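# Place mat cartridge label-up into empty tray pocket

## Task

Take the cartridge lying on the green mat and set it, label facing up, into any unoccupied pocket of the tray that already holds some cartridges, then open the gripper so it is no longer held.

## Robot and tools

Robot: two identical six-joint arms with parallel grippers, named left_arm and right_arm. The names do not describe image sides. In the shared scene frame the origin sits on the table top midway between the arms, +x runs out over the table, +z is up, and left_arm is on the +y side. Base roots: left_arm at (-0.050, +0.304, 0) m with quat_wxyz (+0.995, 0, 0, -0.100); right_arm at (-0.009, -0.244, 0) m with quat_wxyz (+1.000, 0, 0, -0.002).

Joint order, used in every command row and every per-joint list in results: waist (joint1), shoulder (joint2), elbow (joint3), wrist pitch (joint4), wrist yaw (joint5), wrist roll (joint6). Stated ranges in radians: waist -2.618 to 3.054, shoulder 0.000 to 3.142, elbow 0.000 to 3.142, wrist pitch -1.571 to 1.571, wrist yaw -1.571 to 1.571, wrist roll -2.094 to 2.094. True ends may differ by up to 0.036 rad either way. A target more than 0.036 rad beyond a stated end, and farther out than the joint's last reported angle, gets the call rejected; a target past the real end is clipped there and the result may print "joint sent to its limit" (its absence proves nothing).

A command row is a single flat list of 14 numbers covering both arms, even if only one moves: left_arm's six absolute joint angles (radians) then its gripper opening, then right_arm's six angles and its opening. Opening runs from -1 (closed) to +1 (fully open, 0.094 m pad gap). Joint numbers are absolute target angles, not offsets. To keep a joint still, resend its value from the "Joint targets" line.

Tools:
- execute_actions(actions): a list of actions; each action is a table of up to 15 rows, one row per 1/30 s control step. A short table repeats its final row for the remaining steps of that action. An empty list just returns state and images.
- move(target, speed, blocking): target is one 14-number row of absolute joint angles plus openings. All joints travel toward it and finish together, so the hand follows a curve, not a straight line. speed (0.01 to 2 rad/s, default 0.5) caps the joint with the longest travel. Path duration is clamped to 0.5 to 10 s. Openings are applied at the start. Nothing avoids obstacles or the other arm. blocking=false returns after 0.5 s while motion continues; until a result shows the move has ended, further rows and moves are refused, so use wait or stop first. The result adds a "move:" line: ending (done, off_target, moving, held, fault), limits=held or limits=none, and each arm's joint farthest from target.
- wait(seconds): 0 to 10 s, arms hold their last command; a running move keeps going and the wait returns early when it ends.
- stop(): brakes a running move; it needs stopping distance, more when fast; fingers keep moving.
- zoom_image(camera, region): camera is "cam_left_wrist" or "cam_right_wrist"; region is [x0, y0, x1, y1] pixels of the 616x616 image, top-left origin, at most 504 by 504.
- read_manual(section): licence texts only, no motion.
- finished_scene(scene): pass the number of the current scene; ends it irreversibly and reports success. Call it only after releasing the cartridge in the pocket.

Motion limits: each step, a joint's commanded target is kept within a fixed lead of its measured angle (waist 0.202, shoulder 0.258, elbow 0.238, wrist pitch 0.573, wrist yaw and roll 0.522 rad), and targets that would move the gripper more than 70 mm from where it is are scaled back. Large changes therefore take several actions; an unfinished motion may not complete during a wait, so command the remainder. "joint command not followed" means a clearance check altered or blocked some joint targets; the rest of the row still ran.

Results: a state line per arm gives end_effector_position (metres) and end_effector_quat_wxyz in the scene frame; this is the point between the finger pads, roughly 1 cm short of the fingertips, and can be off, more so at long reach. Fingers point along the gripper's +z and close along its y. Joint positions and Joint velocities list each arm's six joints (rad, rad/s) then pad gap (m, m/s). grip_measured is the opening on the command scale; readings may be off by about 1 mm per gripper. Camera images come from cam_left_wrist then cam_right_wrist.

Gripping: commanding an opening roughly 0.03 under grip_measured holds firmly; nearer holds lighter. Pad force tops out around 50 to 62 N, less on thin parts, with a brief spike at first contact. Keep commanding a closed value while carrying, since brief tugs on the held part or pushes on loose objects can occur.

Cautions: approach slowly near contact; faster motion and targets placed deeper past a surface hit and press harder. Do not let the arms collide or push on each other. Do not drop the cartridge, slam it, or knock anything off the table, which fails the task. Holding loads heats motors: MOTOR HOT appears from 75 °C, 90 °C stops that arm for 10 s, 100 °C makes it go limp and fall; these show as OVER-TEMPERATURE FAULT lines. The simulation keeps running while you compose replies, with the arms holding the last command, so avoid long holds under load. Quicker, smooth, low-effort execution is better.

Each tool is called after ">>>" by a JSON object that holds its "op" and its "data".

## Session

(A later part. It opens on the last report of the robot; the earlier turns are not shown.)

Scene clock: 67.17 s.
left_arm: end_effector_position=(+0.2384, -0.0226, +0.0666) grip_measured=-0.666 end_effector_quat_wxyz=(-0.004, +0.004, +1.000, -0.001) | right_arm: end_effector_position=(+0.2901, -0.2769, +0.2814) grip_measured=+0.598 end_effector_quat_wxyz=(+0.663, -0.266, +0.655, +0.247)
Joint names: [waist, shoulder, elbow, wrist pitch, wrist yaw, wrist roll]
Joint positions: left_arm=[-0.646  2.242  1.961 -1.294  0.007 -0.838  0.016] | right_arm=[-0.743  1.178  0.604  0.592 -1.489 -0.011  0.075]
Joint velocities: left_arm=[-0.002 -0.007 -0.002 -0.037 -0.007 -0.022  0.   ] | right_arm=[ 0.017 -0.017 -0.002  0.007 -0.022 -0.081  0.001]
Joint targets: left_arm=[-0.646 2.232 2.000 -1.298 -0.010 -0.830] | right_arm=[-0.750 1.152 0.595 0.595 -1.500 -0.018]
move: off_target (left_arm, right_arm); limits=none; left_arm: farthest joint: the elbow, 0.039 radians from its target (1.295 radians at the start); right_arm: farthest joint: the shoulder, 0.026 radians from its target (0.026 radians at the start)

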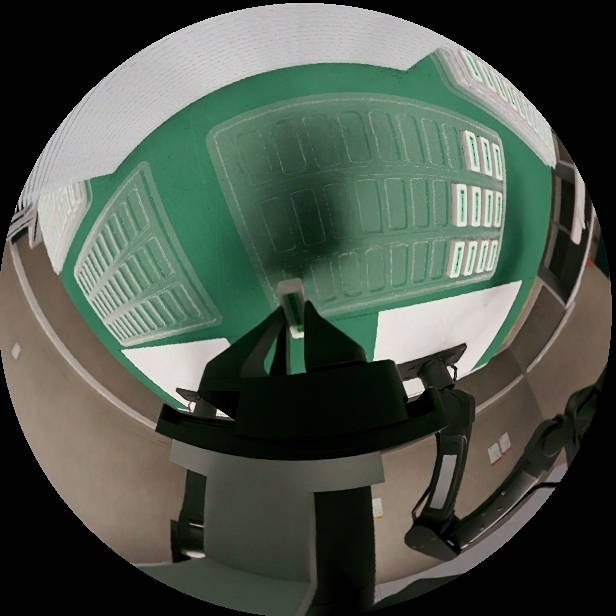

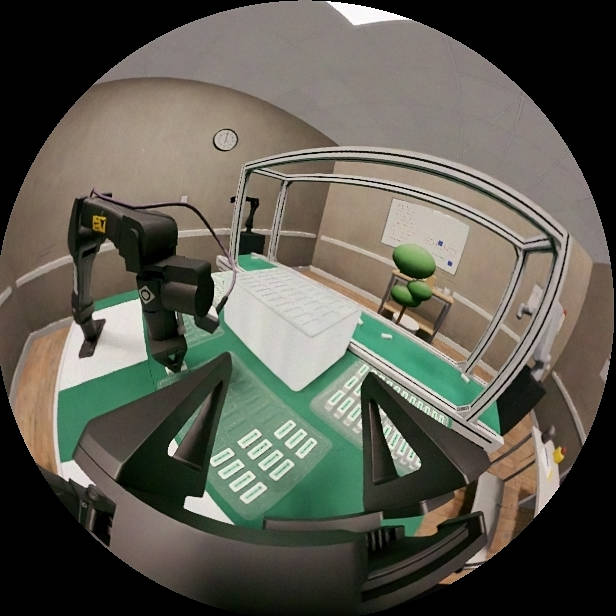

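>>> {"op": "move", "data": {"target": [-0.678,2.192,1.78,-1.117,-0.015,-0.92,-0.70,-0.75,1.152,0.595,0.595,-1.5,-0.018,0.6], "speed": 0.3}}

>>> {"op": "zoom_image", "data": {"camera": "cam_left_wrist", "region": [220,220,400,360]}}

Scene clock: 74.80 s.
left_arm: end_effector_position=(+0.2248, -0.0233, +0.0268) grip_measured=-0.666 end_effector_quat_wxyz=(-0.004, -0.019, +1.000, +0.002) | right_arm: end_effector_position=(+0.2901, -0.2769, +0.2814) grip_measured=+0.598 end_effector_quat_wxyz=(+0.663, -0.266, +0.655, +0.247)
Joint names: [waist, shoulder, elbow, wrist pitch, wrist yaw, wrist roll]
Joint positions: left_arm=[-0.672  2.232  1.786 -1.133  0.003 -0.912  0.016] | right_arm=[-0.743  1.178  0.604  0.592 -1.489 -0.011  0.075]
Joint velocities: left_arm=[ 0.002 -0.007 -0.012  0.007  0.007  0.051 -0.   ] | right_arm=[ 0.012 -0.022  0.002  0.037 -0.007 -0.007 -0.001]
Joint targets: left_arm=[-0.678 2.192 1.780 -1.117 -0.015 -0.920] | right_arm=[-0.750 1.152 0.595 0.595 -1.500 -0.018]
move: off_target (left_arm, right_arm); limits=none; left_arm: farthest joint: the shoulder, 0.040 radians from its target (0.050 radians at the start); right_arm: farthest joint: the shoulder, 0.026 radians from its target (0.026 radians at the start)

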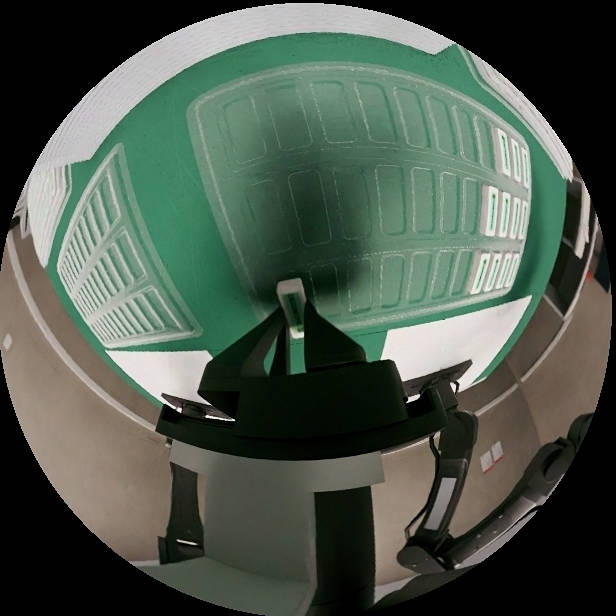

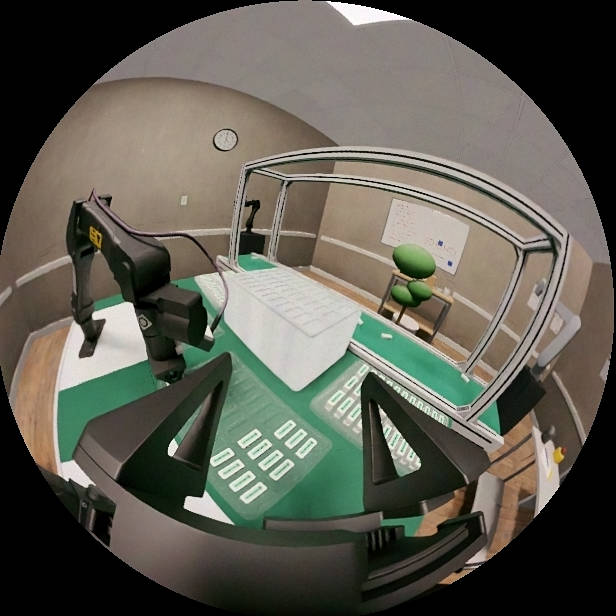

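Region (220, 220, 400, 360) of cam_left_wrist's 616x616 image, scaled by 2.800, with more detail than that image has.

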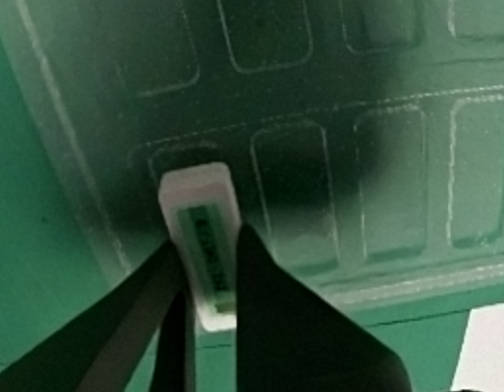

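>>> {"op": "move", "data": {"target": [-0.675,2.215,1.751,-1.09,-0.025,-0.92,-0.70,-0.75,1.152,0.595,0.595,-1.5,-0.018,0.6], "speed": 0.08}}

>>> {"op": "zoom_image", "data": {"camera": "cam_left_wrist", "region": [240,240,360,340]}}

Scene clock: 80.27 s.
left_arm: end_effector_position=(+0.2252, -0.0211, +0.0203) grip_measured=-0.666 end_effector_quat_wxyz=(+0.000, -0.019, +1.000, +0.005) | right_arm: end_effector_position=(+0.2901, -0.2769, +0.2814) grip_measured=+0.598 end_effector_quat_wxyz=(+0.663, -0.266, +0.655, +0.247)
Joint names: [waist, shoulder, elbow, wrist pitch, wrist yaw, wrist roll]
Joint positions: left_arm=[-0.672  2.232  1.759 -1.106 -0.007 -0.912  0.016] | right_arm=[-0.743  1.178  0.604  0.592 -1.489 -0.011  0.075]
Joint velocities: left_arm=[ 0.007  0.007 -0.007 -0.007 -0.066 -0.066  0.001] | right_arm=[-0.002  0.002 -0.017  0.007  0.022  0.095 -0.001]
Joint targets: left_arm=[-0.675 2.215 1.751 -1.090 -0.025 -0.920] | right_arm=[-0.750 1.152 0.595 0.595 -1.500 -0.018]
move: off_target (right_arm); limits=none; left_arm: farthest joint: the wrist yaw, 0.018 radians from its target (0.028 radians at the start); right_arm: farthest joint: the shoulder, 0.026 radians from its target (0.026 radians at the start)

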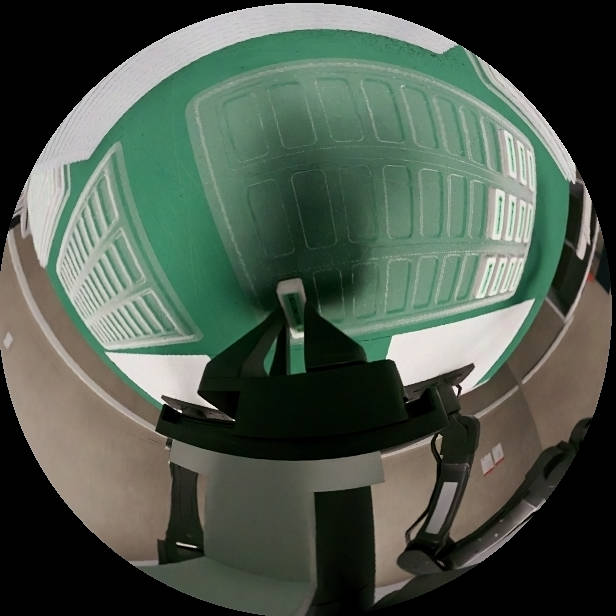

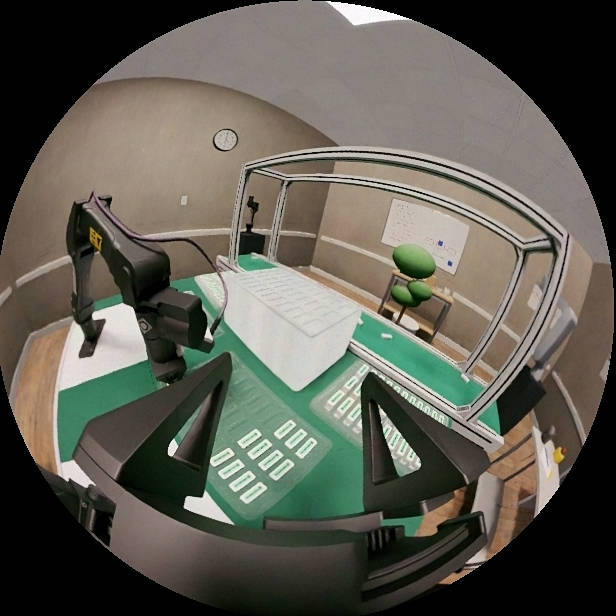

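Region (240, 240, 360, 340) of cam_left_wrist's 616x616 image, scaled by 4.200, with more detail than that image has.

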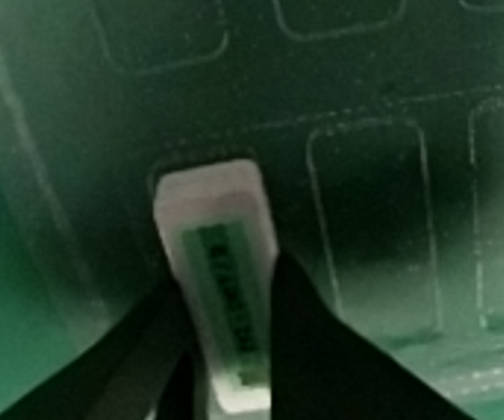

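>>> {"op": "execute_actions", "data": {"actions": [[[-0.675,2.23,1.755,-1.088,-0.025,-0.92,-0.70,-0.75,1.152,0.595,0.595,-1.5,-0.018,0.6],[-0.675,2.238,1.755,-1.088,-0.025,-0.92,-0.70,-0.75,1.152,0.595,0.595,-1.5,-0.018,0.6],[-0.675,2.246,1.755,-1.088,-0.025,-0.92,-0.70,-0.75,1.152,0.595,0.595,-1.5,-0.018,0.6],[-0.675,2.246,1.755,-1.088,-0.025,-0.92,-0.70,-0.75,1.152,0.595,0.595,-1.5,-0.018,0.6],[-0.675,2.234,1.755,-1.088,-0.025,-0.92,-0.70,-0.75,1.152,0.595,0.595,-1.5,-0.018,0.6]]]}}

>>> {"op": "zoom_image", "data": {"camera": "cam_left_wrist", "region": [240,240,360,340]}}

Scene clock: 83.87 s.
left_arm: end_effector_position=(+0.2251, -0.0208, +0.0158) grip_measured=-0.666 end_effector_quat_wxyz=(-0.002, -0.019, +1.000, +0.009) | right_arm: end_effector_position=(+0.2901, -0.2769, +0.2814) grip_measured=+0.598 end_effector_quat_wxyz=(+0.663, -0.266, +0.655, +0.247)
Joint names: [waist, shoulder, elbow, wrist pitch, wrist yaw, wrist roll]
Joint positions: left_arm=[-0.672  2.243  1.759 -1.103 -0.007 -0.912  0.016] | right_arm=[-0.743  1.178  0.604  0.592 -1.489 -0.011  0.075]
Joint velocities: left_arm=[-0.007 -0.002 -0.002  0.022 -0.007  0.007 -0.   ] | right_arm=[ 0.012 -0.012 -0.002 -0.022 -0.051 -0.007  0.001]
Joint targets: left_arm=[-0.675 2.234 1.755 -1.088 -0.025 -0.920] | right_arm=[-0.750 1.152 0.595 0.595 -1.500 -0.018]

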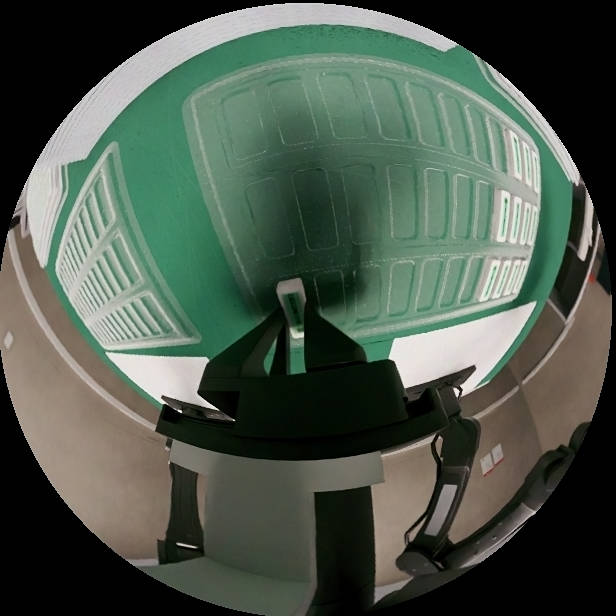

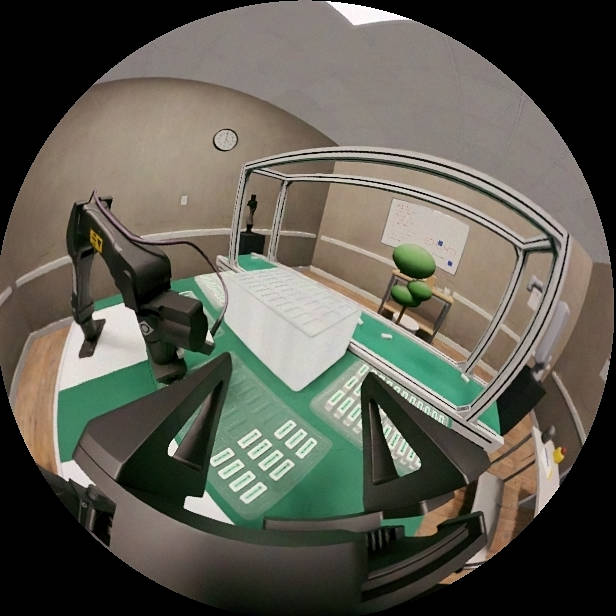

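Region (240, 240, 360, 340) of cam_left_wrist's 616x616 image, scaled by 4.200, with more detail than that image has.

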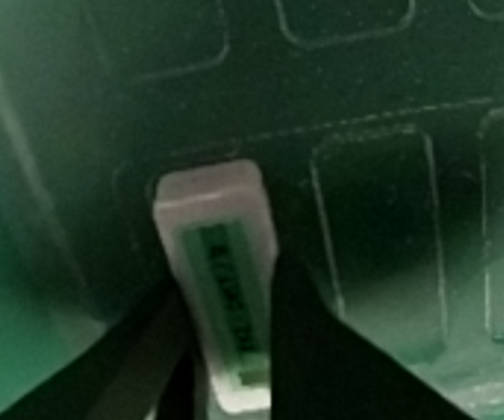

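>>> {"op": "execute_actions", "data": {"actions": [[[-0.675,2.23,1.76,-1.088,-0.015,-0.92,-0.65,-0.75,1.152,0.595,0.595,-1.5,-0.018,0.6],[-0.675,2.23,1.76,-1.088,-0.015,-0.92,-0.6,-0.75,1.152,0.595,0.595,-1.5,-0.018,0.6],[-0.675,2.23,1.76,-1.095,-0.015,-0.92,-0.55,-0.75,1.152,0.595,0.595,-1.5,-0.018,0.6],[-0.675,2.22,1.76,-1.095,-0.015,-0.92,-0.48,-0.75,1.152,0.595,0.595,-1.5,-0.018,0.6],[-0.675,2.21,1.76,-1.1,-0.015,-0.92,-0.48,-0.75,1.152,0.595,0.595,-1.5,-0.018,0.6],[-0.675,2.20,1.76,-1.1,-0.015,-0.92,-0.48,-0.75,1.152,0.595,0.595,-1.5,-0.018,0.6],[-0.675,2.185,1.76,-1.105,-0.015,-0.92,-0.48,-0.75,1.152,0.595,0.595,-1.5,-0.018,0.6],[-0.675,2.17,1.76,-1.11,-0.015,-0.92,-0.48,-0.75,1.152,0.595,0.595,-1.5,-0.018,0.6],[-0.675,2.155,1.76,-1.115,-0.015,-0.92,-0.48,-0.75,1.152,0.595,0.595,-1.5,-0.018,0.6],[-0.675,2.14,1.76,-1.12,-0.015,-0.92,-0.48,-0.75,1.152,0.595,0.595,-1.5,-0.018,0.6],[-0.675,2.125,1.76,-1.14,-0.015,-0.92,-0.48,-0.75,1.152,0.595,0.595,-1.5,-0.018,0.6],[-0.675,2.11,1.76,-1.16,-0.015,-0.92,-0.48,-0.75,1.152,0.595,0.595,-1.5,-0.018,0.6],[-0.675,2.10,1.76,-1.18,-0.015,-0.92,-0.48,-0.75,1.152,0.595,0.595,-1.5,-0.018,0.6],[-0.675,2.09,1.76,-1.2,-0.015,-0.92,-0.48,-0.75,1.152,0.595,0.595,-1.5,-0.018,0.6]]]}}

>>> {"op": "wait", "data": {"seconds": 0.4}}

>>> {"op": "zoom_image", "data": {"camera": "cam_left_wrist", "region": [250,210,390,320]}}

Scene clock: 91.87 s.
left_arm: end_effector_position=(+0.2227, -0.0180, +0.0568) grip_measured=-0.483 end_effector_quat_wxyz=(+0.015, -0.019, +1.000, -0.012) | right_arm: end_effector_position=(+0.2901, -0.2769, +0.2814) grip_measured=+0.598 end_effector_quat_wxyz=(+0.663, -0.266, +0.655, +0.247)
Joint names: [waist, shoulder, elbow, wrist pitch, wrist yaw, wrist roll]
Joint positions: left_arm=[-0.672  2.142  1.759 -1.151 -0.007 -0.912  0.024] | right_arm=[-0.743  1.178  0.604  0.592 -1.489 -0.011  0.075]
Joint velocities: left_arm=[ 0.002 -0.481  0.002 -0.315 -0.051 -0.081 -0.001] | right_arm=[-0.027  0.017 -0.007  0.007  0.051 -0.051 -0.001]
Joint targets: left_arm=[-0.675 2.090 1.760 -1.200 -0.015 -0.920] | right_arm=[-0.750 1.152 0.595 0.595 -1.500 -0.018]

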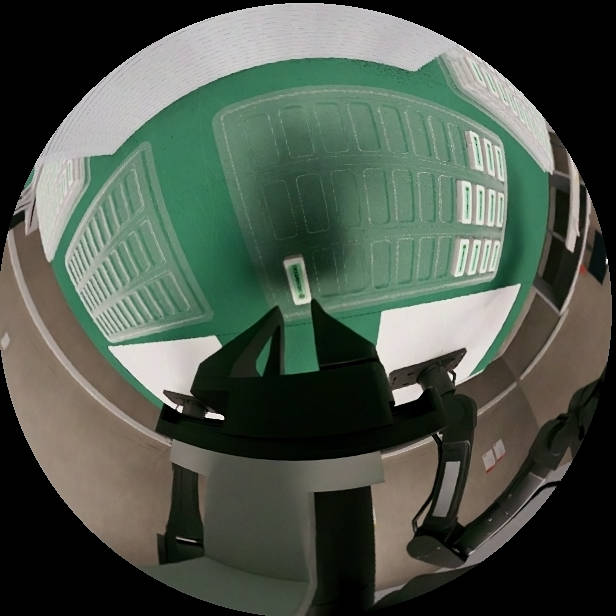

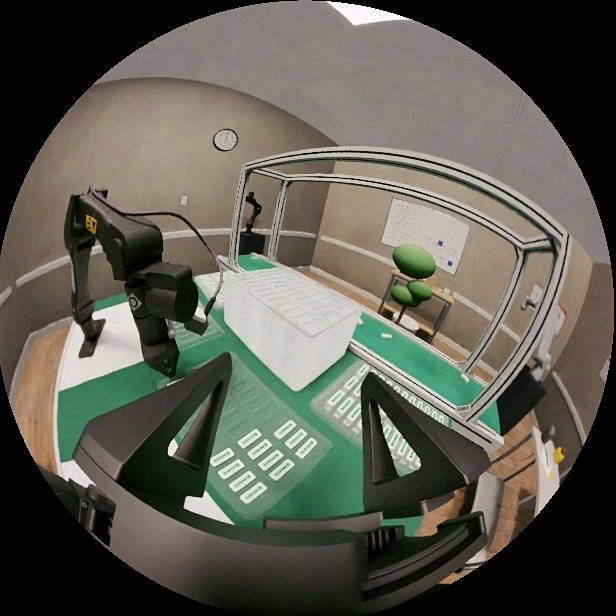

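Scene clock: 92.27 s.
left_arm: end_effector_position=(+0.2170, -0.0111, +0.0702) grip_measured=-0.483 end_effector_quat_wxyz=(+0.012, -0.020, +1.000, -0.009) | right_arm: end_effector_position=(+0.2901, -0.2769, +0.2814) grip_measured=+0.598 end_effector_quat_wxyz=(+0.663, -0.266, +0.655, +0.247)
Joint names: [waist, shoulder, elbow, wrist pitch, wrist yaw, wrist roll]
Joint positions: left_arm=[-0.672  2.107  1.759 -1.195 -0.007 -0.913  0.024] | right_arm=[-0.743  1.178  0.604  0.592 -1.489 -0.011  0.075]
Joint velocities: left_arm=[-0.022  0.002  0.002  0.007  0.022 -0.022 -0.   ] | right_arm=[-0.017 -0.007  0.022  0.022 -0.066 -0.007  0.   ]
Joint targets: left_arm=[-0.675 2.090 1.760 -1.200 -0.015 -0.920] | right_arm=[-0.750 1.152 0.595 0.595 -1.500 -0.018]
wait: 0.40 s; no rest

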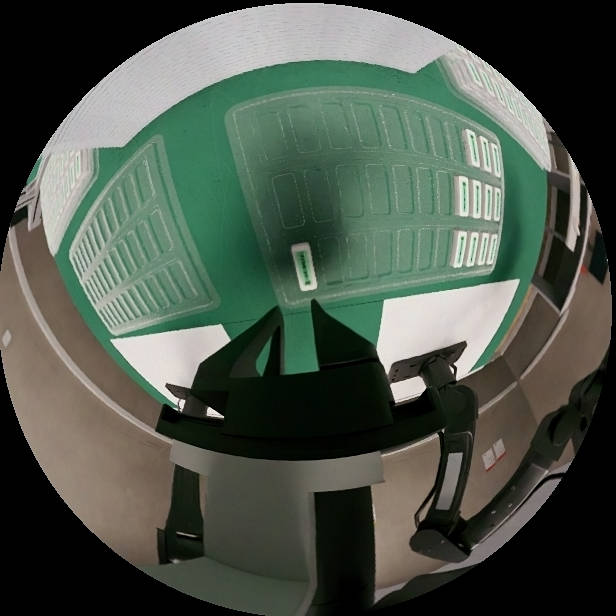

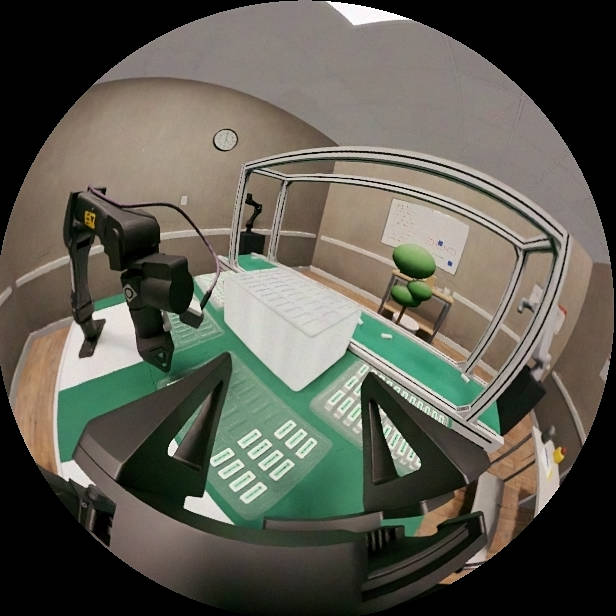

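Region (250, 210, 390, 320) of cam_left_wrist's 616x616 image, scaled by 3.600, with more detail than that image has; it fills the top 396 rows of this view, and the rest is white.

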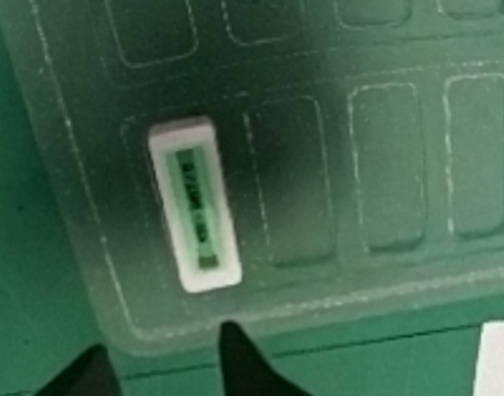

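>>> {"op": "finished_scene", "data": {"scene": 2}}

The scene is finished: the task was done.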